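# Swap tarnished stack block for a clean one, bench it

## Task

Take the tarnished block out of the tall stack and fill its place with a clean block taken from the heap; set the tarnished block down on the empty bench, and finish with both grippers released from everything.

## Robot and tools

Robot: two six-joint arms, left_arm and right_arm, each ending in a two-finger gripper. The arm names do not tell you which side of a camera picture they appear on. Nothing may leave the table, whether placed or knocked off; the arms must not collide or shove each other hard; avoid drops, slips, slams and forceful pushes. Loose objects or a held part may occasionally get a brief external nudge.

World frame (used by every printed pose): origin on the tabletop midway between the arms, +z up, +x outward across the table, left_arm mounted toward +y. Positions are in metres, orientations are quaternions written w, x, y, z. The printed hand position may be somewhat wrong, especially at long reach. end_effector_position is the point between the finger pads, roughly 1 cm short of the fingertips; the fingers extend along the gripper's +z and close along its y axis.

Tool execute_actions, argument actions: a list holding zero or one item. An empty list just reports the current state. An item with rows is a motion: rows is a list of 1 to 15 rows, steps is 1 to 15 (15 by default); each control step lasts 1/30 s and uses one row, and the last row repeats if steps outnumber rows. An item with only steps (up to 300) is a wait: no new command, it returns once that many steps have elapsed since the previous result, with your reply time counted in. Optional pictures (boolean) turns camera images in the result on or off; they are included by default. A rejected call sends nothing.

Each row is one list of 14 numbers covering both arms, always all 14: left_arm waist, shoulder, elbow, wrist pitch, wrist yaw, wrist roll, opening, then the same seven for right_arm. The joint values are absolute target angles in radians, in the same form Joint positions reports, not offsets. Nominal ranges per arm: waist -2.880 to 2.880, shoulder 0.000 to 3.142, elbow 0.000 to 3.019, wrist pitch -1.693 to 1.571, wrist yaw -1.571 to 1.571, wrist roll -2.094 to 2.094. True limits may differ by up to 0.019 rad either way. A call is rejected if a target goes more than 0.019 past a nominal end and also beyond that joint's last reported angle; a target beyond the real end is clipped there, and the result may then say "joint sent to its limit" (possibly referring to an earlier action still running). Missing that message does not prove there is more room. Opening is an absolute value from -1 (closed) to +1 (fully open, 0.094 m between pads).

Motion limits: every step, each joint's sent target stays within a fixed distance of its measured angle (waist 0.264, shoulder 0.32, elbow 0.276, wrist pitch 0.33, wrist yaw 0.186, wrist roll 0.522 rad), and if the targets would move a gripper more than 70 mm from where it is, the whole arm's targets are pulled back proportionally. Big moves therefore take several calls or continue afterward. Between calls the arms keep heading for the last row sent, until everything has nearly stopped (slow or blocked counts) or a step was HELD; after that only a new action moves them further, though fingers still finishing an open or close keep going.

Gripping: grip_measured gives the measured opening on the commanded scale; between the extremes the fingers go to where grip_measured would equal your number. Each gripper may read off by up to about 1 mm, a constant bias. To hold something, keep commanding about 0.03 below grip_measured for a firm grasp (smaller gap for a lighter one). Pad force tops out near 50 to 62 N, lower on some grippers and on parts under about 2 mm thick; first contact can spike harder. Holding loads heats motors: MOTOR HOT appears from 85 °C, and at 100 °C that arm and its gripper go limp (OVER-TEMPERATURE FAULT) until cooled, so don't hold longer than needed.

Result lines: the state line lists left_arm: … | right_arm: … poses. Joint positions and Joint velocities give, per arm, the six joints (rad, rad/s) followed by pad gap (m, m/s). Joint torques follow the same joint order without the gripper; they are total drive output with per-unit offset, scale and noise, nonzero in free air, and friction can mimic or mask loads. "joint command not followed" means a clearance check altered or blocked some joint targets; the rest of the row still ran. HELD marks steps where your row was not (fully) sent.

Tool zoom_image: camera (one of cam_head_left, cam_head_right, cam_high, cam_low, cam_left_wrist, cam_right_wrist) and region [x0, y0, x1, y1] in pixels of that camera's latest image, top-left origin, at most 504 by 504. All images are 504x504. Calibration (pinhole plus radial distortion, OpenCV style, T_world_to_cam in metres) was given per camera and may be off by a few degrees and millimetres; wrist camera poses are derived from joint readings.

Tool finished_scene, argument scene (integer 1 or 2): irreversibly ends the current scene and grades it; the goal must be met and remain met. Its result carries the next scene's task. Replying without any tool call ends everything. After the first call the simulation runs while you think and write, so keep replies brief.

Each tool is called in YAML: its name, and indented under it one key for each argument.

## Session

execute_actions:
  actions: []

Scene clock: 0.00 s of 7120.00 s.
left_arm: end_effector_position=(+0.2569, -0.3836, +0.3920) grip_measured=+1.000 end_effector_quat_wxyz=(+0.118, +0.007, +0.877, -0.466) | right_arm: end_effector_position=(+0.8184, -0.8392, +0.2434) grip_measured=+1.000 end_effector_quat_wxyz=(+0.562, -0.169, +0.646, -0.488)
Joint positions: left_arm=[-1.017  1.813  1.926 -0.686  0.145 -1.221  0.094] | right_arm=[-0.842  2.545  2.361  0.294 -0.221 -0.947  0.094]
Joint velocities: left_arm=[-0.005  0.015  0.017 -0.012 -0.007  0.022  0.   ] | right_arm=[-0.005 -0.005 -0.002 -0.017 -0.081  0.007  0.   ]
Joint torques (N m, as the arm reports them, + toward a larger angle): no reading
camera_calibration (this result's frames):
cam_left_wrist: T_world_to_cam=[[-0.133424, -0.56616, 0.813425, -0.506705], [-0.899248, 0.41417, 0.14077, 0.341481], [-0.416594, -0.712689, -0.564379, 0.179249], [0, 0, 0, 1]] pos_world=[0.314144, -0.300559, 0.465261]
cam_right_wrist: T_world_to_cam=[[-0.329092, -0.463932, 0.822475, -0.318364], [-0.773984, -0.366452, -0.516394, 0.453508], [0.540969, -0.806524, -0.238479, -0.935625], [0, 0, 0, 1]] pos_world=[0.752381, -0.736114, 0.272908]

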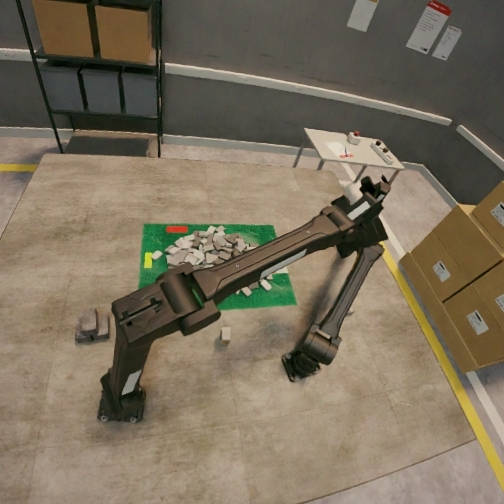

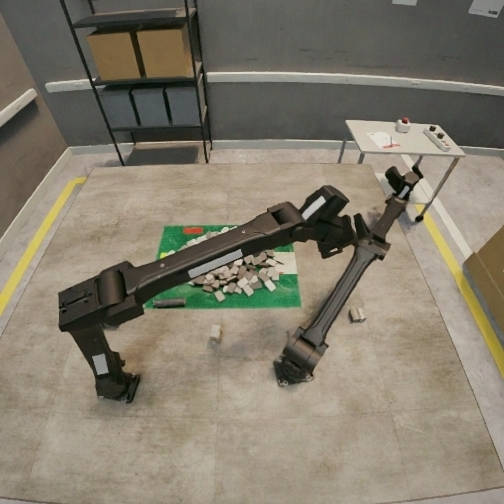

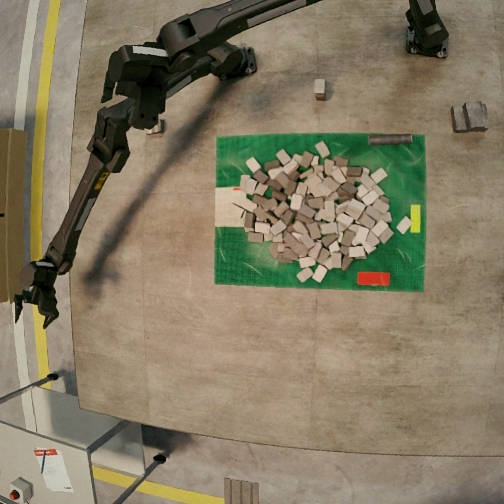

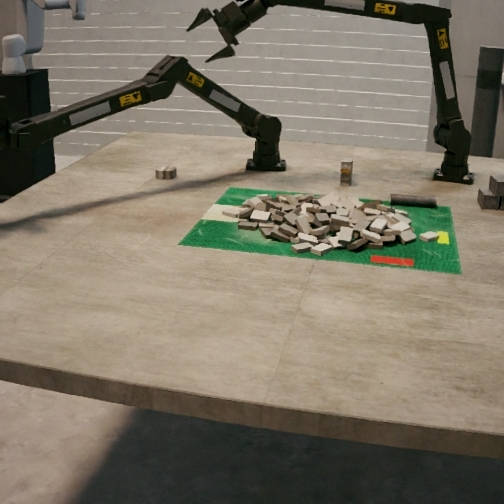

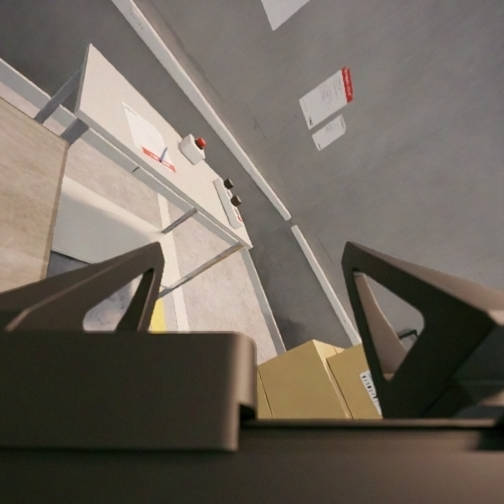

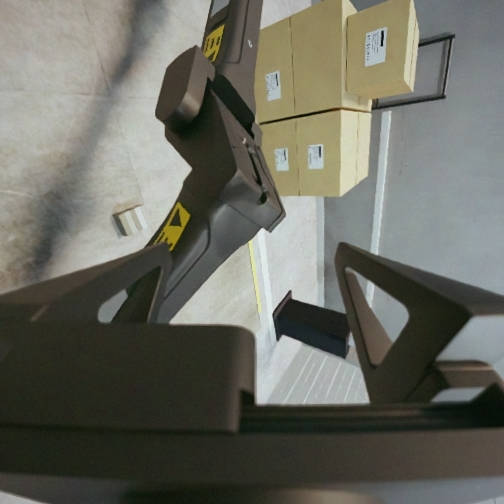

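zoom_image:
  camera: "cam_low"
  region: [320, 145, 375, 195]

zoom_image:
  camera: "cam_high"
  region: [290, 60, 350, 120]

zoom_image:
  camera: "cam_high"
  region: [210, 125, 430, 295]

zoom_image:
  camera: "cam_head_right"
  region: [190, 310, 240, 360]

zoom_image:
  camera: "cam_head_left"
  region: [200, 310, 250, 360]

Region (320, 145, 375, 195) of cam_low's 504x504 image, scaled by 9.164, with more detail than that image has; it fills the top 458 rows of this view, and the rest is white.

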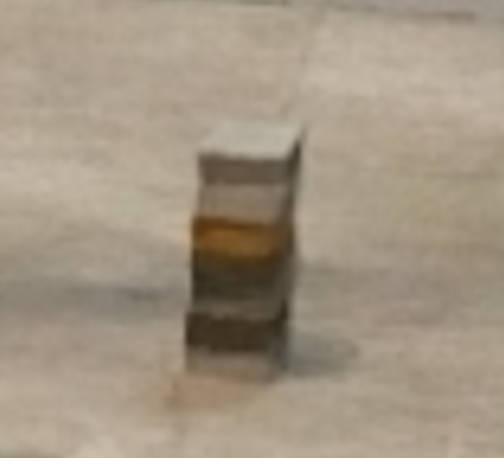

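Region (290, 60, 350, 120) of cam_high's 504x504 image, scaled by 8.400, with more detail than that image has.

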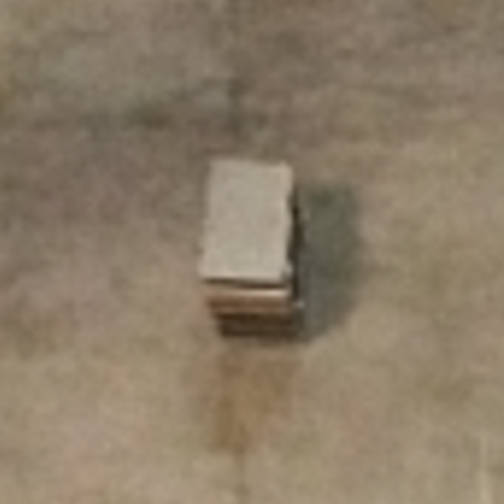

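Region (210, 125, 430, 295) of cam_high's 504x504 image, scaled by 2.291, with more detail than that image has; it fills the top 389 rows of this view, and the rest is white.

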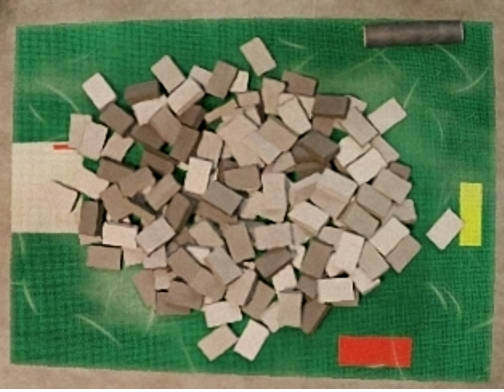

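Region (190, 310, 240, 360) of cam_head_right's 504x504 image, scaled by 10.080, with more detail than that image has.

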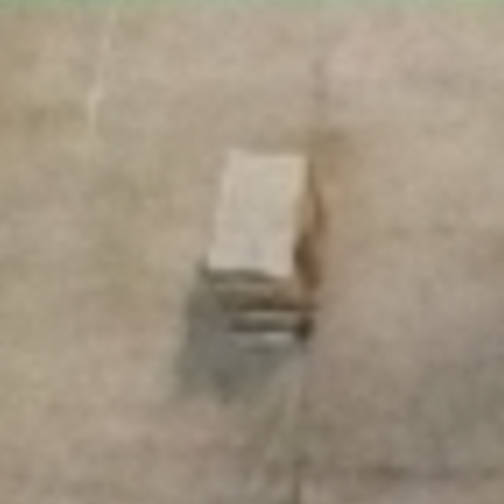

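Region (200, 310, 250, 360) of cam_head_left's 504x504 image, scaled by 10.080, with more detail than that image has.

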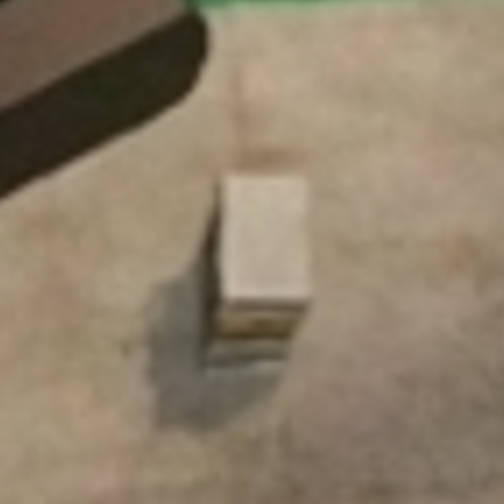

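zoom_image:
  camera: "cam_high"
  region: [375, 195, 435, 255]

zoom_image:
  camera: "cam_low"
  region: [395, 205, 465, 260]

execute_actions:
  actions: []
  pictures: false

Region (375, 195, 435, 255) of cam_high's 504x504 image, scaled by 8.400, with more detail than that image has.

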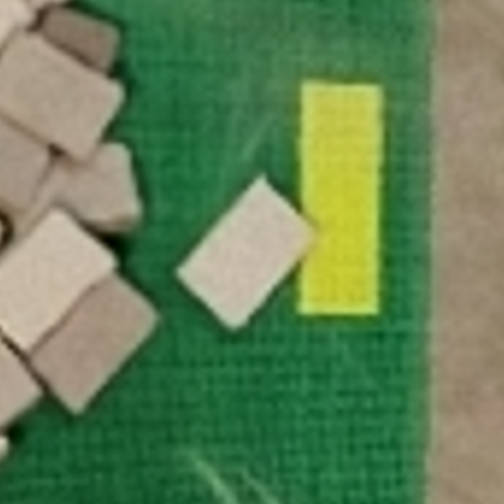

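Region (395, 205, 465, 260) of cam_low's 504x504 image, scaled by 7.200, with more detail than that image has; it fills the top 396 rows of this view, and the rest is white.

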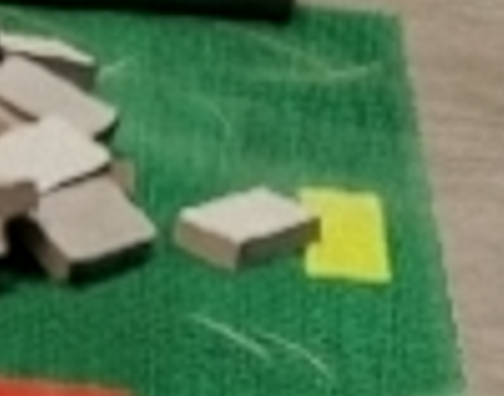

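Scene clock: 60.50 s of 7120.00 s.
left_arm: end_effector_position=(+0.2569, -0.3836, +0.3920) grip_measured=+1.000 end_effector_quat_wxyz=(+0.118, +0.007, +0.877, -0.466) | right_arm: end_effector_position=(+0.8184, -0.8392, +0.2434) grip_measured=+1.000 end_effector_quat_wxyz=(+0.562, -0.169, +0.646, -0.488)
Joint positions: left_arm=[-1.017  1.813  1.926 -0.686  0.145 -1.221  0.094] | right_arm=[-0.842  2.545  2.361  0.294 -0.221 -0.947  0.094]
Joint velocities: left_arm=[-0.024 -0.015 -0.017 -0.007 -0.095 -0.037  0.   ] | right_arm=[-0.015  0.005  0.007  0.002  0.051  0.037  0.   ]
Joint torques (N m, as the arm reports them, + toward a larger angle): left_arm=[  0.15 -16.86  11.57   1.2   -0.02   0.1 ] | right_arm=[  0.07 -25.33  11.4    1.73  -0.04   0.15]
Steps of this call (steps 1 to 90: nothing new was sent; then 57.50 s passed at rest). Readings (joint positions):
1: left_arm=[-1.017 1.813 1.926 -0.686 0.145 -1.221] | right_arm=[-0.842 2.545 2.361 0.294 -0.221 -0.947]
2: left_arm=[-1.017 1.813 1.926 -0.686 0.145 -1.221] | right_arm=[-0.842 2.545 2.361 0.294 -0.221 -0.947]
4: left_arm=[-1.017 1.813 1.926 -0.686 0.145 -1.221] | right_arm=[-0.842 2.545 2.361 0.294 -0.221 -0.947]
8: left_arm=[-1.017 1.813 1.926 -0.686 0.145 -1.221] | right_arm=[-0.842 2.545 2.361 0.294 -0.221 -0.947]
90: the state above

execute_actions:
  actions:
    - {"rows": [ [-1.0167,1.812,1.928,-0.686,0.145,-1.221,1, -0.842,2.545,2.361,0.294,-0.221,-0.947,1], [-1.0158,1.811,1.929,-0.686,0.145,-1.221,1, -0.842,2.545,2.361,0.294,-0.221,-0.947,1], [-1.0143,1.81,1.93,-0.686,0.145,-1.221,1, -0.842,2.545,2.361,0.294,-0.221,-0.947,1], [-1.0121,1.81,1.93,-0.686,0.145,-1.221,1, -0.842,2.545,2.361,0.294,-0.221,-0.947,1], [-1.0094,1.81,1.93,-0.686,0.145,-1.221,1, -0.842,2.545,2.361,0.294,-0.221,-0.947,1], [-1.0061,1.81,1.93,-0.686,0.145,-1.221,1, -0.842,2.545,2.361,0.294,-0.221,-0.947,1], [-1.0021,1.81,1.93,-0.686,0.145,-1.221,1, -0.842,2.545,2.361,0.294,-0.221,-0.947,1], [-0.9976,1.81,1.93,-0.686,0.145,-1.221,1, -0.842,2.545,2.361,0.294,-0.221,-0.947,1], [-0.9925,1.81,1.93,-0.686,0.145,-1.221,1, -0.842,2.545,2.361,0.294,-0.221,-0.947,1], [-0.9868,1.81,1.93,-0.686,0.145,-1.221,1, -0.842,2.545,2.361,0.294,-0.221,-0.947,1], [-0.9806,1.81,1.93,-0.686,0.145,-1.221,1, -0.842,2.5446,2.3605,0.2935,-0.2209,-0.9463,1], [-0.9738,1.81,1.93,-0.686,0.145,-1.221,1, -0.842,2.5433,2.3591,0.2922,-0.2207,-0.9443,0.999], [-0.9664,1.81,1.93,-0.686,0.145,-1.221,1, -0.842,2.5411,2.3567,0.2899,-0.2204,-0.9410,0.998], [-0.9585,1.81,1.93,-0.686,0.145,-1.221,1, -0.842,2.5380,2.3532,0.2865,-0.2199,-0.9361,0.996], [-0.9500,1.81,1.93,-0.686,0.145,-1.221,1, -0.842,2.5341,2.3489,0.2824,-0.2193,-0.9301,0.993] ], "steps": 15}
  pictures: false

execute_actions:
  actions:
    - {"rows": [ [-0.9410,1.81,1.93,-0.686,0.145,-1.221,1, -0.842,2.5294,2.3436,0.2774,-0.2185,-0.9227,0.990], [-0.9315,1.81,1.93,-0.686,0.145,-1.221,1, -0.842,2.5237,2.3372,0.2713,-0.2176,-0.9138,0.987], [-0.9215,1.81,1.93,-0.686,0.145,-1.221,1, -0.842,2.5173,2.3300,0.2644,-0.2166,-0.9038,0.983], [-0.9110,1.81,1.93,-0.686,0.145,-1.221,1, -0.842,2.5100,2.3219,0.2566,-0.2154,-0.8924,0.978], [-0.9000,1.81,1.93,-0.686,0.145,-1.221,1, -0.842,2.5018,2.3128,0.2479,-0.2141,-0.8797,0.973], [-0.8886,1.81,1.9299,-0.6862,0.1450,-1.2205,1, -0.842,2.4929,2.3029,0.2385,-0.2127,-0.8659,0.967], [-0.8767,1.81,1.9294,-0.6866,0.1448,-1.2188,0.999, -0.842,2.4832,2.2920,0.2281,-0.2111,-0.8508,0.961], [-0.8643,1.81,1.9287,-0.6874,0.1446,-1.2161,0.997, -0.842,2.4726,2.2802,0.2168,-0.2094,-0.8343,0.954], [-0.8516,1.81,1.9276,-0.6885,0.1443,-1.2122,0.995, -0.842,2.4613,2.2676,0.2048,-0.2076,-0.8167,0.947], [-0.8384,1.81,1.9262,-0.6898,0.1438,-1.2073,0.992, -0.842,2.4492,2.2540,0.1918,-0.2057,-0.7977,0.940], [-0.8248,1.81,1.9246,-0.6915,0.1433,-1.2013,0.989, -0.842,2.4363,2.2396,0.1781,-0.2036,-0.7777,0.932], [-0.8109,1.81,1.9226,-0.6935,0.1427,-1.1941,0.985, -0.842,2.4227,2.2245,0.1636,-0.2014,-0.7565,0.923], [-0.7966,1.81,1.9203,-0.6958,0.1420,-1.1860,0.981, -0.842,2.4084,2.2085,0.1484,-0.1991,-0.7342,0.914], [-0.7820,1.81,1.9178,-0.6983,0.1413,-1.1768,0.976, -0.842,2.3934,2.1917,0.1324,-0.1967,-0.7108,0.905], [-0.7670,1.81,1.9149,-0.7012,0.1404,-1.1665,0.970, -0.842,2.3777,2.1742,0.1156,-0.1942,-0.6863,0.895] ], "steps": 15}
  pictures: false

execute_actions:
  actions:
    - {"rows": [ [-0.7517,1.81,1.9118,-0.7043,0.1394,-1.1553,0.964, -0.8414,2.3614,2.1559,0.0982,-0.1916,-0.6609,0.884], [-0.7362,1.81,1.9084,-0.7078,0.1384,-1.1430,0.957, -0.8398,2.3444,2.1369,0.0800,-0.1889,-0.6344,0.874], [-0.7204,1.81,1.9047,-0.7115,0.1373,-1.1296,0.949, -0.8370,2.3266,2.1171,0.0611,-0.1860,-0.6068,0.863], [-0.7043,1.81,1.9008,-0.7155,0.1360,-1.1153,0.942, -0.8329,2.3085,2.0969,0.0418,-0.1831,-0.5785,0.851], [-0.6880,1.81,1.8965,-0.7198,0.1347,-1.1000,0.933, -0.8279,2.2896,2.0758,0.0216,-0.1801,-0.5491,0.839], [-0.6715,1.81,1.8920,-0.7243,0.1334,-1.0837,0.924, -0.8217,2.2702,2.0541,0.0009,-0.1770,-0.5188,0.827], [-0.6548,1.81,1.8873,-0.7291,0.1319,-1.0666,0.915, -0.8143,2.2503,2.0319,-0.0203,-0.1738,-0.4878,0.815], [-0.6380,1.81,1.8823,-0.7341,0.1304,-1.0485,0.905, -0.8059,2.2298,2.0090,-0.0421,-0.1705,-0.4559,0.802], [-0.6210,1.81,1.8770,-0.7394,0.1288,-1.0296,0.894, -0.7964,2.2090,1.9857,-0.0644,-0.1672,-0.4234,0.789], [-0.6038,1.81,1.8715,-0.7450,0.1271,-1.0097,0.883, -0.7858,2.1875,1.9618,-0.0873,-0.1638,-0.3900,0.775], [-0.5866,1.81,1.8658,-0.7507,0.1254,-0.9891,0.872, -0.7743,2.1656,1.9373,-0.1106,-0.1602,-0.3559,0.761], [-0.5693,1.81,1.8599,-0.7567,0.1235,-0.9676,0.860, -0.7616,2.1435,1.9126,-0.1342,-0.1567,-0.3214,0.747], [-0.5519,1.81,1.8537,-0.7630,0.1216,-0.9452,0.847, -0.7478,2.1209,1.8873,-0.1583,-0.1531,-0.2862,0.733], [-0.5344,1.81,1.8473,-0.7694,0.1197,-0.9223,0.835, -0.7331,2.0978,1.8616,-0.1829,-0.1494,-0.2503,0.719], [-0.5170,1.81,1.8407,-0.7760,0.1177,-0.8984,0.821, -0.7173,2.0745,1.8356,-0.2077,-0.1457,-0.2140,0.704] ], "steps": 15}
  pictures: false

execute_actions:
  actions:
    - {"rows": [ [-0.4996,1.81,1.8339,-0.7829,0.1156,-0.8739,0.808, -0.7006,2.0509,1.8092,-0.2329,-0.1419,-0.1772,0.689], [-0.4821,1.81,1.8270,-0.7899,0.1135,-0.8488,0.794, -0.6829,2.0271,1.7826,-0.2584,-0.1381,-0.1400,0.674], [-0.4647,1.81,1.8198,-0.7971,0.1113,-0.8230,0.780, -0.6643,2.0030,1.7557,-0.2840,-0.1342,-0.1026,0.659], [-0.4474,1.81,1.8125,-0.8044,0.1090,-0.7966,0.765, -0.6447,1.9787,1.7286,-0.3099,-0.1303,-0.0647,0.644], [-0.4302,1.81,1.8050,-0.8120,0.1068,-0.7695,0.750, -0.6243,1.9541,1.7011,-0.3361,-0.1264,-0.0264,0.628], [-0.4130,1.81,1.7974,-0.8197,0.1044,-0.7419,0.735, -0.6030,1.9295,1.6737,-0.3624,-0.1224,0.0119,0.613], [-0.3960,1.81,1.7896,-0.8275,0.1020,-0.7139,0.719, -0.5809,1.9048,1.6460,-0.3887,-0.1185,0.0505,0.597], [-0.3792,1.81,1.7817,-0.8355,0.0996,-0.6853,0.703, -0.5578,1.8799,1.6182,-0.4153,-0.1145,0.0892,0.581], [-0.3625,1.81,1.7737,-0.8436,0.0972,-0.6563,0.687, -0.5342,1.8549,1.5903,-0.4420,-0.1105,0.1282,0.566], [-0.3460,1.81,1.7655,-0.8518,0.0947,-0.6268,0.671, -0.5096,1.8300,1.5625,-0.4685,-0.1065,0.1670,0.550], [-0.3297,1.81,1.7573,-0.8601,0.0921,-0.5970,0.655, -0.4843,1.8051,1.5347,-0.4950,-0.1025,0.2058,0.534], [-0.3136,1.81,1.7489,-0.8685,0.0896,-0.5669,0.638, -0.4584,1.7801,1.5068,-0.5217,-0.0985,0.2448,0.519], [-0.2978,1.81,1.7405,-0.8770,0.0870,-0.5365,0.621, -0.4318,1.7552,1.4790,-0.5483,-0.0945,0.2835,0.503], [-0.2823,1.81,1.7320,-0.8856,0.0844,-0.5058,0.604, -0.4047,1.7305,1.4513,-0.5746,-0.0906,0.3221,0.487], [-0.2670,1.81,1.7234,-0.8943,0.0818,-0.4748,0.587, -0.3768,1.7059,1.4239,-0.6009,-0.0866,0.3604,0.472] ], "steps": 15}
  pictures: false

execute_actions:
  actions:
    - {"rows": [ [-0.2520,1.81,1.7148,-0.9029,0.0791,-0.4437,0.570, -0.3483,1.6813,1.3964,-0.6271,-0.0827,0.3987,0.456], [-0.2374,1.81,1.7062,-0.9116,0.0765,-0.4125,0.552, -0.3194,1.6570,1.3693,-0.6530,-0.0788,0.4366,0.441], [-0.2231,1.81,1.6975,-0.9204,0.0738,-0.3810,0.535, -0.2900,1.6329,1.3424,-0.6786,-0.0749,0.4740,0.426], [-0.2092,1.81,1.6887,-0.9292,0.0712,-0.3494,0.517, -0.2601,1.6091,1.3158,-0.7041,-0.0711,0.5112,0.411], [-0.1956,1.81,1.6800,-0.9380,0.0685,-0.3180,0.5, -0.2297,1.5855,1.2894,-0.7293,-0.0673,0.5480,0.396], [-0.1824,1.81,1.6713,-0.9468,0.0658,-0.2866,0.483, -0.1990,1.5622,1.2634,-0.7541,-0.0636,0.5843,0.381], [-0.1697,1.81,1.6626,-0.9556,0.0632,-0.2550,0.465, -0.1679,1.5391,1.2377,-0.7787,-0.0599,0.6202,0.367], [-0.1573,1.81,1.6539,-0.9644,0.0605,-0.2235,0.448, -0.1367,1.5165,1.2124,-0.8028,-0.0563,0.6554,0.353], [-0.1454,1.81,1.6452,-0.9731,0.0579,-0.1923,0.430, -0.1050,1.4944,1.1877,-0.8264,-0.0528,0.6899,0.339], [-0.1340,1.81,1.6366,-0.9817,0.0552,-0.1612,0.413, -0.0730,1.4725,1.1633,-0.8498,-0.0493,0.7240,0.325], [-0.1230,1.81,1.6280,-0.9904,0.0526,-0.1302,0.396, -0.0410,1.4511,1.1393,-0.8726,-0.0458,0.7574,0.312], [-0.1125,1.81,1.6195,-0.9990,0.0500,-0.0995,0.379, -0.0088,1.4302,1.1160,-0.8949,-0.0425,0.7899,0.298], [-0.1025,1.81,1.6111,-1.0075,0.0474,-0.0691,0.362, 0.0236,1.4097,1.0931,-0.9167,-0.0392,0.8218,0.285], [-0.0930,1.81,1.6028,-1.0159,0.0449,-0.0390,0.346, 0.0561,1.3898,1.0709,-0.9379,-0.0360,0.8528,0.273], [-0.0840,1.81,1.5945,-1.0242,0.0423,-0.0092,0.329, 0.0885,1.3704,1.0492,-0.9586,-0.0329,0.8831,0.261] ], "steps": 15}
  pictures: false

execute_actions:
  actions:
    - {"rows": [ [-0.0755,1.81,1.5864,-1.0324,0.0398,0.0203,0.313, 0.1209,1.3515,1.0281,-0.9788,-0.0299,0.9125,0.249], [-0.0676,1.81,1.5783,-1.0405,0.0374,0.0493,0.297, 0.1534,1.3334,1.0079,-0.9981,-0.0270,0.9408,0.237], [-0.0602,1.81,1.5704,-1.0485,0.0350,0.0779,0.281, 0.1858,1.3156,0.9881,-1.0170,-0.0241,0.9684,0.226], [-0.0534,1.81,1.5627,-1.0563,0.0326,0.1059,0.265, 0.2180,1.2986,0.9691,-1.0352,-0.0214,0.9949,0.216], [-0.0472,1.81,1.5550,-1.0640,0.0303,0.1335,0.25, 0.2500,1.2823,0.9508,-1.0526,-0.0188,1.0203,0.205], [-0.0415,1.81,1.5475,-1.0716,0.0280,0.1606,0.235, 0.2820,1.2666,0.9333,-1.0694,-0.0163,1.0448,0.195], [-0.0364,1.81,1.5402,-1.0789,0.0257,0.1870,0.220, 0.3137,1.2516,0.9165,-1.0854,-0.0139,1.0682,0.186], [-0.0319,1.81,1.5331,-1.0861,0.0235,0.2128,0.206, 0.3449,1.2373,0.9005,-1.1006,-0.0116,1.0905,0.177], [-0.0279,1.81,1.5261,-1.0931,0.0214,0.2379,0.192, 0.3760,1.2237,0.8854,-1.1151,-0.0094,1.1117,0.168], [-0.0246,1.81,1.5193,-1.1000,0.0193,0.2624,0.179, 0.4067,1.2108,0.8710,-1.1288,-0.0073,1.1317,0.160], [-0.0219,1.81,1.5127,-1.1066,0.0173,0.2863,0.165, 0.4371,1.1987,0.8574,-1.1418,-0.0054,1.1507,0.153], [-0.0197,1.81,1.5064,-1.1130,0.0154,0.3092,0.153, 0.4670,1.1874,0.8448,-1.1538,-0.0036,1.1683,0.146], [-0.0182,1.81,1.5002,-1.1193,0.0135,0.3316,0.140, 0.4964,1.1768,0.8330,-1.1651,-0.0019,1.1848,0.139], [-0.0173,1.81,1.4942,-1.1253,0.0116,0.3531,0.128, 0.5253,1.1671,0.8221,-1.1755,-0.0003,1.1999,0.133], [-0.0170,1.81,1.4885,-1.1310,0.0099,0.3737,0.117, 0.5538,1.1582,0.8122,-1.1849,0.0011,1.2137,0.127] ], "steps": 15}
  pictures: false

execute_actions:
  actions:
    - {"rows": [ [-0.017,1.81,1.4830,-1.1366,0.0082,0.3936,0.106, 0.5817,1.1500,0.8031,-1.1936,0.0024,1.2264,0.122], [-0.017,1.81,1.4778,-1.1419,0.0066,0.4125,0.096, 0.6088,1.1427,0.7950,-1.2014,0.0036,1.2378,0.117], [-0.017,1.81,1.4728,-1.1469,0.0051,0.4306,0.086, 0.6354,1.1363,0.7878,-1.2083,0.0046,1.2478,0.113], [-0.017,1.81,1.4680,-1.1517,0.0036,0.4477,0.076, 0.6613,1.1306,0.7814,-1.2144,0.0055,1.2567,0.110], [-0.017,1.81,1.4635,-1.1562,0.0023,0.4640,0.067, 0.6866,1.1259,0.7761,-1.2194,0.0063,1.2641,0.107], [-0.017,1.81,1.4593,-1.1605,0.0010,0.4793,0.059, 0.7112,1.1220,0.7718,-1.2235,0.0069,1.2701,0.104], [-0.017,1.81,1.4553,-1.1645,-0.0003,0.4936,0.051, 0.7348,1.1189,0.7683,-1.2269,0.0074,1.2750,0.102], [-0.017,1.81,1.4516,-1.1682,-0.0014,0.5070,0.043, 0.7579,1.1167,0.7659,-1.2292,0.0077,1.2783,0.101], [-0.017,1.81,1.4482,-1.1717,-0.0024,0.5193,0.036, 0.7800,1.1154,0.7645,-1.2305,0.0079,1.2803,0.1], [-0.017,1.81,1.4451,-1.1748,-0.0034,0.5305,0.030, 0.8013,1.115,0.764,-1.231,0.008,1.281,0.1], [-0.017,1.81,1.4423,-1.1777,-0.0043,0.5408,0.025, 0.8217,1.115,0.764,-1.231,0.008,1.281,0.1], [-0.017,1.81,1.4397,-1.1802,-0.0050,0.5500,0.019, 0.8413,1.115,0.764,-1.231,0.008,1.281,0.1], [-0.017,1.81,1.4375,-1.1825,-0.0057,0.5581,0.015, 0.8599,1.115,0.764,-1.231,0.008,1.281,0.1], [-0.017,1.81,1.4355,-1.1845,-0.0063,0.5653,0.011, 0.8776,1.115,0.764,-1.231,0.008,1.281,0.1], [-0.017,1.81,1.4338,-1.1862,-0.0068,0.5713,0.008, 0.8943,1.115,0.764,-1.231,0.008,1.281,0.1] ], "steps": 15}
  pictures: false

execute_actions:
  actions:
    - {"rows": [ [-0.017,1.81,1.4325,-1.1875,-0.0073,0.5762,0.005, 0.9101,1.115,0.764,-1.231,0.008,1.281,0.1], [-0.017,1.81,1.4314,-1.1886,-0.0076,0.5801,0.003, 0.9248,1.115,0.764,-1.231,0.008,1.281,0.1], [-0.017,1.81,1.4306,-1.1894,-0.0078,0.5828,0.001, 0.9386,1.115,0.764,-1.231,0.008,1.281,0.1], [-0.017,1.81,1.4302,-1.1898,-0.008,0.5845,0, 0.9513,1.115,0.764,-1.231,0.008,1.281,0.1], [-0.017,1.81,1.43,-1.19,-0.008,0.585,0, 0.9628,1.115,0.764,-1.231,0.008,1.281,0.1], [-0.017,1.81,1.43,-1.19,-0.008,0.585,0, 0.9734,1.115,0.764,-1.231,0.008,1.281,0.1], [-0.017,1.81,1.43,-1.19,-0.008,0.585,0, 0.9829,1.115,0.764,-1.231,0.008,1.281,0.1], [-0.017,1.81,1.43,-1.19,-0.008,0.585,0, 0.9913,1.115,0.764,-1.231,0.008,1.281,0.1], [-0.017,1.81,1.43,-1.19,-0.008,0.585,0, 0.9987,1.115,0.764,-1.231,0.008,1.281,0.1], [-0.017,1.81,1.43,-1.19,-0.008,0.585,0, 1.0049,1.115,0.764,-1.231,0.008,1.281,0.1], [-0.017,1.81,1.43,-1.19,-0.008,0.585,0, 1.0099,1.115,0.764,-1.231,0.008,1.281,0.1], [-0.017,1.81,1.43,-1.19,-0.008,0.585,0, 1.0140,1.115,0.764,-1.231,0.008,1.281,0.1], [-0.017,1.81,1.43,-1.19,-0.008,0.585,0, 1.0168,1.115,0.764,-1.231,0.008,1.281,0.1], [-0.017,1.81,1.43,-1.19,-0.008,0.585,0, 1.0184,1.115,0.764,-1.231,0.008,1.281,0.1], [-0.017,1.81,1.43,-1.19,-0.008,0.585,0, 1.019,1.115,0.764,-1.231,0.008,1.281,0.1] ], "steps": 15}
  pictures: false

execute_actions:
  actions:
    - {"steps": 6}

Scene clock: 129.67 s of 7120.00 s.
left_arm: end_effector_position=(+0.2733, -0.3768, +0.3920) grip_measured=+1.000 end_effector_quat_wxyz=(+0.124, -0.003, +0.877, -0.465) | right_arm: end_effector_position=(+0.8184, -0.8392, +0.2434) grip_measured=+0.996 end_effector_quat_wxyz=(+0.562, -0.169, +0.646, -0.487)
Joint positions: left_arm=[-0.993  1.813  1.926 -0.686  0.145 -1.221  0.094] | right_arm=[-0.842  2.545  2.361  0.294 -0.221 -0.945  0.094]
Joint velocities: left_arm=[ 0.21  -0.024  0.012 -0.012 -0.066  0.051  0.   ] | right_arm=[ 0.015 -0.005 -0.002 -0.007 -0.007  0.081 -0.001]
Joint torques (N m, as the arm reports them, + toward a larger angle): left_arm=[  2.38 -16.89   9.67   1.01  -0.01   0.08] | right_arm=[  0.13 -27.21   8.9    1.29   0.03   0.27]
Steps of this call (steps 1 to 90: nothing new was sent; then 65.67 s passed at rest; steps 91 to 105: all 15 steps of this action). Readings (joint positions):
91: left_arm=[-1.017 1.813 1.926 -0.686 0.145 -1.221] | right_arm=[-0.842 2.545 2.361 0.294 -0.221 -0.947]
92: left_arm=[-1.017 1.813 1.926 -0.686 0.145 -1.221] | right_arm=[-0.842 2.545 2.361 0.294 -0.221 -0.947]
94: left_arm=[-1.017 1.813 1.926 -0.686 0.145 -1.221] | right_arm=[-0.842 2.545 2.361 0.294 -0.221 -0.947]
98: left_arm=[-1.016 1.813 1.926 -0.686 0.145 -1.221] | right_arm=[-0.842 2.545 2.361 0.294 -0.221 -0.947]
105: the state above

Scene clock: 130.17 s of 7120.00 s.
left_arm: end_effector_position=(+0.3986, -0.3086, +0.3911) grip_measured=+0.975 end_effector_quat_wxyz=(+0.170, -0.078, +0.874, -0.448) | right_arm: end_effector_position=(+0.8000, -0.8287, +0.2332) grip_measured=+0.901 end_effector_quat_wxyz=(+0.558, -0.103, +0.719, -0.402)
Joint positions: left_arm=[-0.807  1.813  1.925 -0.689  0.143 -1.204  0.093] | right_arm=[-0.842  2.428  2.217  0.156 -0.2   -0.778  0.089]
Joint velocities: left_arm=[ 0.425 -0.005 -0.042 -0.046 -0.037  0.139 -0.006] | right_arm=[-0.015 -0.464 -0.491 -0.462  0.066  0.564 -0.01 ]
Joint torques (N m, as the arm reports them, + toward a larger angle): left_arm=[  0.77 -17.02   8.78   0.69  -0.12   0.24] | right_arm=[  0.02 -26.26   8.74   1.57   0.06   0.24]
Steps of this call (steps 1 to 15: all 15 steps of this action). Readings (joint positions):
1: left_arm=[-0.985 1.813 1.926 -0.686 0.145 -1.221] | right_arm=[-0.842 2.545 2.361 0.293 -0.221 -0.943]
2: left_arm=[-0.976 1.813 1.926 -0.686 0.145 -1.221] | right_arm=[-0.842 2.544 2.360 0.290 -0.221 -0.939]
4: left_arm=[-0.955 1.813 1.926 -0.686 0.145 -1.221] | right_arm=[-0.842 2.538 2.351 0.280 -0.220 -0.927]
8: left_arm=[-0.905 1.813 1.926 -0.686 0.145 -1.221] | right_arm=[-0.842 2.512 2.314 0.246 -0.215 -0.890]
15: the state above

Scene clock: 130.67 s of 7120.00 s.
left_arm: end_effector_position=(+0.5293, -0.1722, +0.3381) grip_measured=+0.830 end_effector_quat_wxyz=(+0.233, -0.108, +0.901, -0.349) | right_arm: end_effector_position=(+0.7525, -0.7397, +0.2446) grip_measured=+0.712 end_effector_quat_wxyz=(+0.525, +0.066, +0.821, -0.213)
Joint positions: left_arm=[-0.561  1.813  1.856 -0.755  0.122 -0.998  0.086] | right_arm=[-0.788  2.122  1.899 -0.148 -0.151 -0.363  0.08 ]
Joint velocities: left_arm=[ 0.523  0.015 -0.188 -0.178  0.007  0.593 -0.013] | right_arm=[ 0.405 -0.659 -0.696 -0.672  0.139  0.916 -0.014]
Joint torques (N m, as the arm reports them, + toward a larger angle): left_arm=[  0.49 -17.09   8.97   0.62  -0.12   0.21] | right_arm=[  3.82 -22.29   8.28   1.66  -0.08   0.19]
Steps of this call (steps 1 to 15: all 15 steps of this action). Readings (joint positions):
1: left_arm=[-0.792 1.813 1.923 -0.690 0.143 -1.197] | right_arm=[-0.842 2.412 2.200 0.140 -0.198 -0.757]
2: left_arm=[-0.777 1.813 1.921 -0.692 0.142 -1.189] | right_arm=[-0.842 2.395 2.183 0.123 -0.195 -0.735]
4: left_arm=[-0.747 1.813 1.914 -0.699 0.140 -1.170] | right_arm=[-0.842 2.359 2.146 0.088 -0.189 -0.688]
8: left_arm=[-0.684 1.813 1.895 -0.716 0.134 -1.121] | right_arm=[-0.839 2.279 2.064 0.010 -0.176 -0.582]
15: the state above

Scene clock: 131.17 s of 7120.00 s.
left_arm: end_effector_position=(+0.6031, +0.0087, +0.2562) grip_measured=+0.597 end_effector_quat_wxyz=(+0.247, -0.065, +0.948, -0.191) | right_arm: end_effector_position=(+0.7048, -0.4142, +0.2084) grip_measured=+0.481 end_effector_quat_wxyz=(+0.373, +0.189, +0.908, +0.028)
Joint positions: left_arm=[-0.304  1.813  1.742 -0.869  0.086 -0.612  0.075] | right_arm=[-0.428  1.765  1.491 -0.534 -0.095  0.181  0.07 ]
Joint velocities: left_arm=[ 0.464 -0.005 -0.247 -0.242 -0.066  0.813 -0.016] | right_arm=[ 0.874 -0.796 -0.838 -0.828  0.11   1.106 -0.015]
Joint torques (N m, as the arm reports them, + toward a larger angle): left_arm=[  0.63 -16.45   8.72   0.4   -0.09   0.17] | right_arm=[ -0.13 -17.07   8.03   1.18   0.08   0.18]
Steps of this call (steps 1 to 15: all 15 steps of this action). Readings (joint positions):
1: left_arm=[-0.543 1.813 1.849 -0.761 0.120 -0.976] | right_arm=[-0.773 2.100 1.875 -0.171 -0.148 -0.331]
2: left_arm=[-0.525 1.813 1.843 -0.767 0.118 -0.954] | right_arm=[-0.756 2.078 1.851 -0.193 -0.144 -0.299]
4: left_arm=[-0.489 1.813 1.829 -0.782 0.113 -0.908] | right_arm=[-0.718 2.034 1.803 -0.240 -0.137 -0.235]
8: left_arm=[-0.419 1.813 1.799 -0.811 0.104 -0.808] | right_arm=[-0.625 1.942 1.698 -0.340 -0.123 -0.095]
15: the state above

Scene clock: 131.67 s of 7120.00 s.
left_arm: end_effector_position=(+0.5940, +0.1590, +0.1762) grip_measured=+0.339 end_effector_quat_wxyz=(+0.176, +0.053, +0.981, -0.059) | right_arm: end_effector_position=(+0.4962, -0.1473, +0.1705) grip_measured=+0.268 end_effector_quat_wxyz=(+0.151, +0.261, +0.948, +0.098)
Joint positions: left_arm=[-0.108  1.813  1.612 -0.999  0.047 -0.151  0.063] | right_arm=[ 0.03   1.411  1.106 -0.905 -0.041  0.736  0.06 ]
Joint velocities: left_arm=[ 0.288 -0.005 -0.237 -0.237 -0.051  0.813 -0.016] | right_arm=[ 0.972 -0.591 -0.628 -0.632  0.066  0.96  -0.012]
Joint torques (N m, as the arm reports them, + toward a larger angle): left_arm=[  0.39 -15.54   8.33   0.21  -0.08   0.15] | right_arm=[  0.2  -10.42   7.38   0.53   0.11   0.1 ]
Steps of this call (steps 1 to 15: all 15 steps of this action). Readings (joint positions):
1: left_arm=[-0.288 1.813 1.733 -0.877 0.084 -0.582] | right_arm=[-0.398 1.739 1.462 -0.562 -0.091 0.221]
2: left_arm=[-0.273 1.813 1.724 -0.886 0.081 -0.552] | right_arm=[-0.368 1.713 1.434 -0.589 -0.087 0.261]
4: left_arm=[-0.243 1.813 1.707 -0.903 0.076 -0.491] | right_arm=[-0.308 1.662 1.380 -0.642 -0.079 0.339]
8: left_arm=[-0.187 1.813 1.672 -0.938 0.065 -0.367] | right_arm=[-0.188 1.563 1.276 -0.742 -0.065 0.490]
15: the state above

Scene clock: 132.17 s of 7120.00 s.
left_arm: end_effector_position=(+0.5439, +0.2260, +0.1213) grip_measured=+0.125 end_effector_quat_wxyz=(+0.074, +0.214, +0.974, -0.003) | right_arm: end_effector_position=(+0.2803, -0.0472, +0.1360) grip_measured=+0.131 end_effector_quat_wxyz=(+0.023, +0.231, +0.972, +0.033)
Joint positions: left_arm=[-0.027  1.813  1.501 -1.111  0.013  0.262  0.053] | right_arm=[ 0.5    1.182  0.847 -1.155 -0.005  1.128  0.053]
Joint velocities: left_arm=[ 0.024 -0.015 -0.173 -0.183 -0.022  0.652 -0.011] | right_arm=[ 0.845 -0.288 -0.305 -0.315  0.081  0.535 -0.007]
Joint torques (N m, as the arm reports them, + toward a larger angle): left_arm=[  0.68 -15.28   7.86  -0.25  -0.05   0.12] | right_arm=[ 0.14 -6.11  7.04  0.32  0.25  0.13]
Steps of this call (steps 1 to 15: all 15 steps of this action). Readings (joint positions):
1: left_arm=[-0.099 1.813 1.603 -1.007 0.044 -0.121] | right_arm=[0.063 1.391 1.083 -0.926 -0.038 0.768]
2: left_arm=[-0.090 1.813 1.595 -1.016 0.041 -0.090] | right_arm=[0.096 1.373 1.061 -0.947 -0.034 0.800]
4: left_arm=[-0.074 1.813 1.579 -1.032 0.036 -0.031] | right_arm=[0.161 1.337 1.020 -0.987 -0.029 0.861]
8: left_arm=[-0.049 1.813 1.549 -1.063 0.027 0.083] | right_arm=[0.289 1.272 0.945 -1.059 -0.018 0.972]
15: the state above

Scene clock: 132.67 s of 7120.00 s.
left_arm: end_effector_position=(+0.5069, +0.2356, +0.0967) grip_measured=+0.012 end_effector_quat_wxyz=(+0.012, +0.335, +0.942, +0.004) | right_arm: end_effector_position=(+0.1747, -0.0069, +0.1268) grip_measured=+0.101 end_effector_quat_wxyz=(+0.003, +0.123, +0.992, +0.002)
Joint positions: left_arm=[-0.026  1.813  1.44  -1.173 -0.004  0.516  0.048] | right_arm=[ 0.857  1.123  0.78  -1.222  0.004  1.265  0.052]
Joint velocities: left_arm=[-0.015 -0.015 -0.066 -0.061 -0.007  0.286 -0.004] | right_arm=[ 0.513 -0.015 -0.007 -0.012 -0.066  0.051 -0.001]
Joint torques (N m, as the arm reports them, + toward a larger angle): left_arm=[  0.55 -14.83   7.52  -0.49  -0.07   0.14] | right_arm=[-0.38 -5.06  6.91 -0.01  0.22  0.14]
Steps of this call (steps 1 to 15: all 15 steps of this action). Readings (joint positions):
1: left_arm=[-0.026 1.813 1.495 -1.117 0.011 0.285] | right_arm=[0.529 1.172 0.836 -1.165 -0.004 1.145]
2: left_arm=[-0.026 1.813 1.490 -1.122 0.010 0.307] | right_arm=[0.557 1.163 0.826 -1.175 -0.002 1.162]
4: left_arm=[-0.026 1.813 1.479 -1.133 0.008 0.349] | right_arm=[0.611 1.149 0.809 -1.191 -0.000 1.191]
8: left_arm=[-0.026 1.813 1.462 -1.152 0.002 0.423] | right_arm=[0.711 1.129 0.787 -1.214 0.003 1.235]
15: the state above

Scene clock: 133.17 s of 7120.00 s.
left_arm: end_effector_position=(+0.5025, +0.2367, +0.0944) grip_measured=+0.002 end_effector_quat_wxyz=(+0.004, +0.361, +0.933, +0.004) | right_arm: end_effector_position=(+0.1373, +0.0126, +0.1268) grip_measured=+0.101 end_effector_quat_wxyz=(+0.003, +0.052, +0.999, +0.002)
Joint positions: left_arm=[-0.026  1.813  1.434 -1.181 -0.006  0.571  0.047] | right_arm=[ 1.008  1.123  0.78  -1.222  0.004  1.273  0.052]
Joint velocities: left_arm=[ 0.005 -0.015  0.007  0.002  0.037  0.066  0.001] | right_arm=[ 0.044 -0.005 -0.002 -0.002  0.007  0.037  0.001]
Joint torques (N m, as the arm reports them, + toward a larger angle): left_arm=[  0.76 -14.79   7.46  -0.61  -0.07   0.13] | right_arm=[ 1.16 -5.06  6.88 -0.02  0.23  0.11]
Steps of this call (steps 1 to 15: all 15 steps of this action). Readings (joint positions):
1: left_arm=[-0.026 1.813 1.439 -1.176 -0.005 0.526] | right_arm=[0.875 1.123 0.780 -1.222 0.004 1.267]
2: left_arm=[-0.026 1.813 1.437 -1.177 -0.005 0.534] | right_arm=[0.891 1.123 0.780 -1.222 0.004 1.268]
4: left_arm=[-0.026 1.813 1.435 -1.180 -0.005 0.547] | right_arm=[0.921 1.123 0.780 -1.222 0.004 1.270]
8: left_arm=[-0.026 1.813 1.434 -1.181 -0.006 0.562] | right_arm=[0.968 1.123 0.780 -1.222 0.004 1.272]
15: the state above

Scene clock: 133.37 s of 7120.00 s.
left_arm: end_effector_position=(+0.5025, +0.2367, +0.0944) grip_measured=+0.002 end_effector_quat_wxyz=(+0.004, +0.362, +0.932, +0.004) | right_arm: end_effector_position=(+0.1369, +0.0128, +0.1268) grip_measured=+0.101 end_effector_quat_wxyz=(+0.003, +0.051, +0.999, +0.002)
Joint positions: left_arm=[-0.026  1.813  1.434 -1.181 -0.006  0.572  0.047] | right_arm=[ 1.01   1.123  0.78  -1.222  0.004  1.273  0.052]
Joint velocities: left_arm=[-0.015 -0.005 -0.002 -0.017 -0.007 -0.022  0.   ] | right_arm=[-0.015  0.005 -0.012 -0.012  0.037  0.007  0.001]
Joint torques (N m, as the arm reports them, + toward a larger angle): left_arm=[  0.85 -14.61   7.42  -0.55  -0.04   0.15] | right_arm=[ 0.84 -4.98  6.93 -0.03  0.22  0.16]
Steps of this call (steps 1 to 6: the robot went on to your last target). Readings (joint positions):
1: left_arm=[-0.026 1.813 1.434 -1.181 -0.006 0.571] | right_arm=[1.010 1.123 0.780 -1.222 0.004 1.273]
2: left_arm=[-0.026 1.813 1.434 -1.181 -0.006 0.571] | right_arm=[1.010 1.123 0.780 -1.222 0.004 1.273]
4: left_arm=[-0.026 1.813 1.434 -1.181 -0.006 0.572] | right_arm=[1.010 1.123 0.780 -1.222 0.004 1.273]
6: the state above
camera_calibration (this result's frames):
cam_left_wrist: T_world_to_cam=[[-0.682222, -0.731075, -0.0101244, 0.511884], [-0.593523, 0.545669, 0.591587, 0.12005], [-0.42697, 0.409603, -0.806177, 0.318084], [0, 0, 0, 1]] pos_world=[0.556283, 0.17843, 0.190594]
cam_right_wrist: T_world_to_cam=[[-0.0993638, -0.995045, -0.00357076, 0.0285577], [-0.811319, 0.0789385, 0.57925, 0.0384371], [-0.576098, 0.0604536, -0.815142, 0.307315], [0, 0, 0, 1]] pos_world=[0.211066, 0.00680371, 0.228342]

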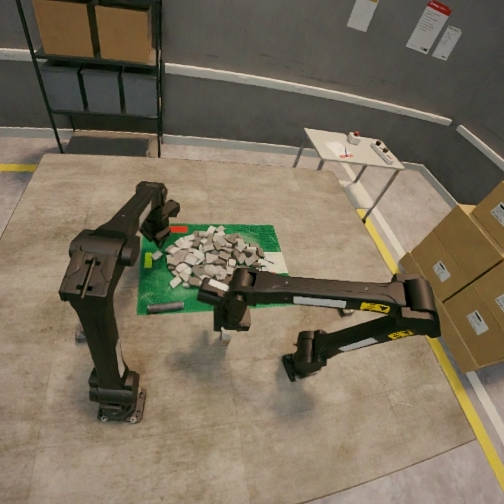

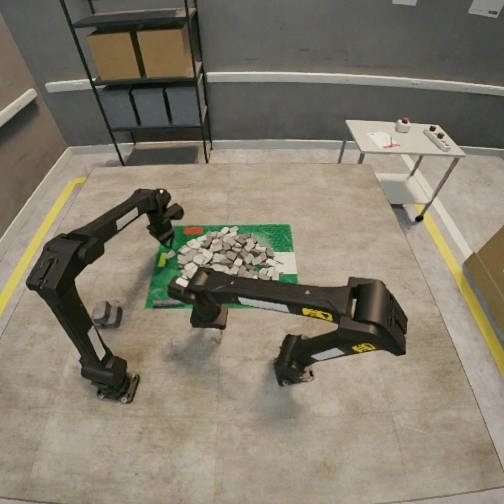

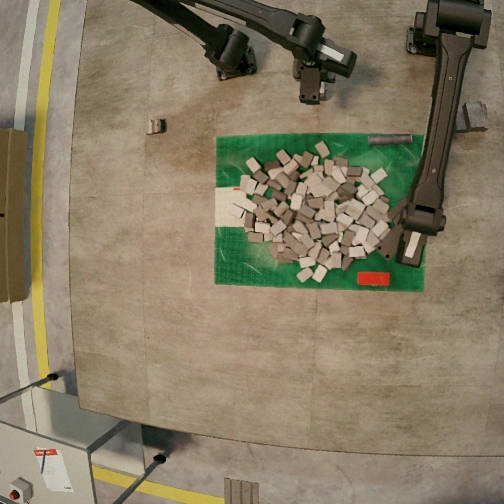

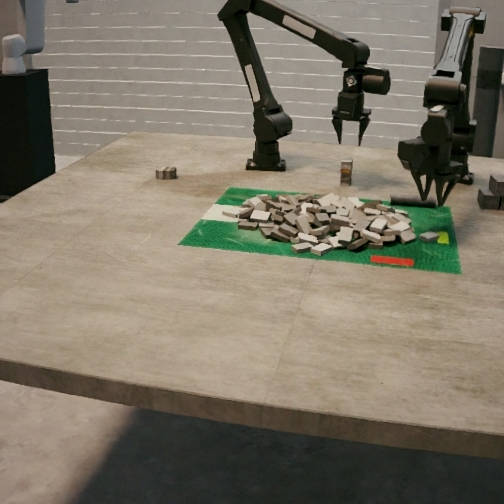

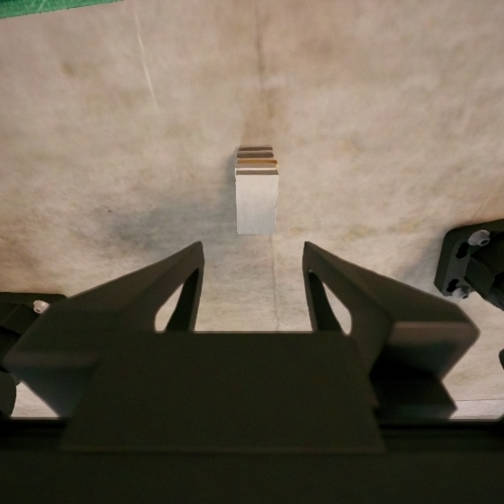

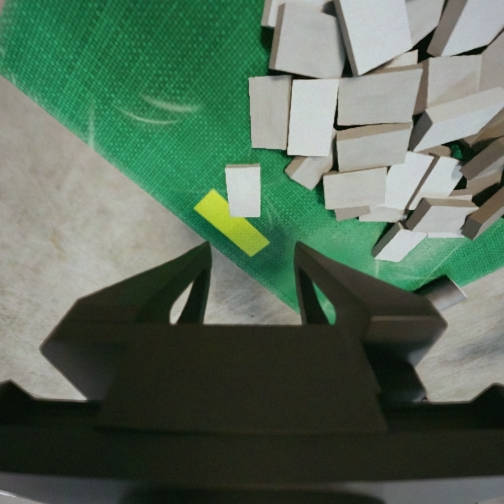

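zoom_image:
  camera: "cam_left_wrist"
  region: [193, 135, 313, 255]

zoom_image:
  camera: "cam_left_wrist"
  region: [228, 138, 288, 188]

zoom_image:
  camera: "cam_right_wrist"
  region: [193, 140, 313, 260]

zoom_image:
  camera: "cam_low"
  region: [312, 120, 382, 195]

Region (193, 135, 313, 255) of cam_left_wrist's 504x504 image, scaled by 4.200, with more detail than that image has.

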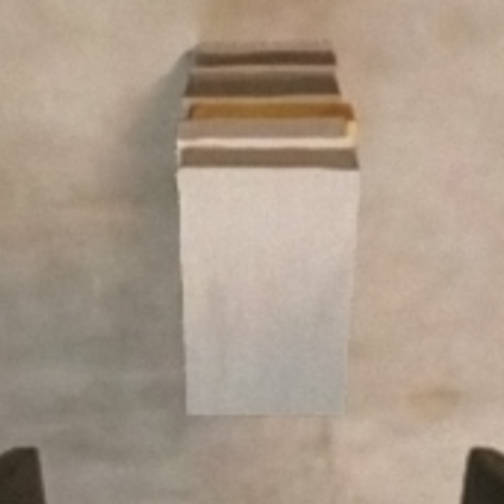

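Region (228, 138, 288, 188) of cam_left_wrist's 504x504 image, scaled by 8.400, with more detail than that image has.

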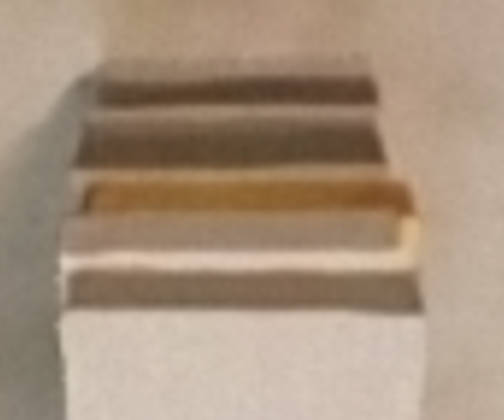

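Region (193, 140, 313, 260) of cam_right_wrist's 504x504 image, scaled by 4.200, with more detail than that image has.

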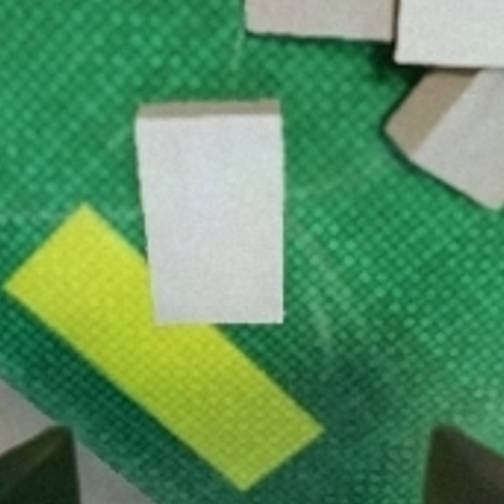

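Region (312, 120, 382, 195) of cam_low's 504x504 image, scaled by 6.720, with more detail than that image has; it fills the left 470 columns of this view, and the rest is white.

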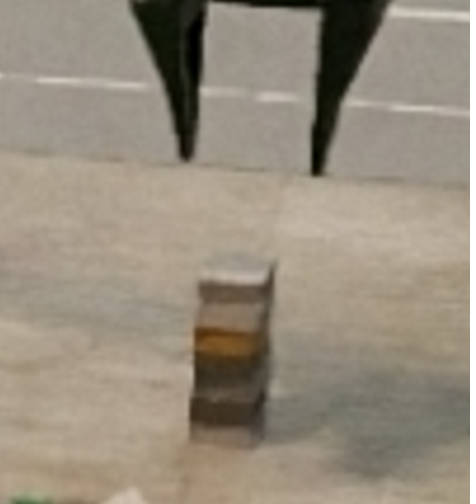

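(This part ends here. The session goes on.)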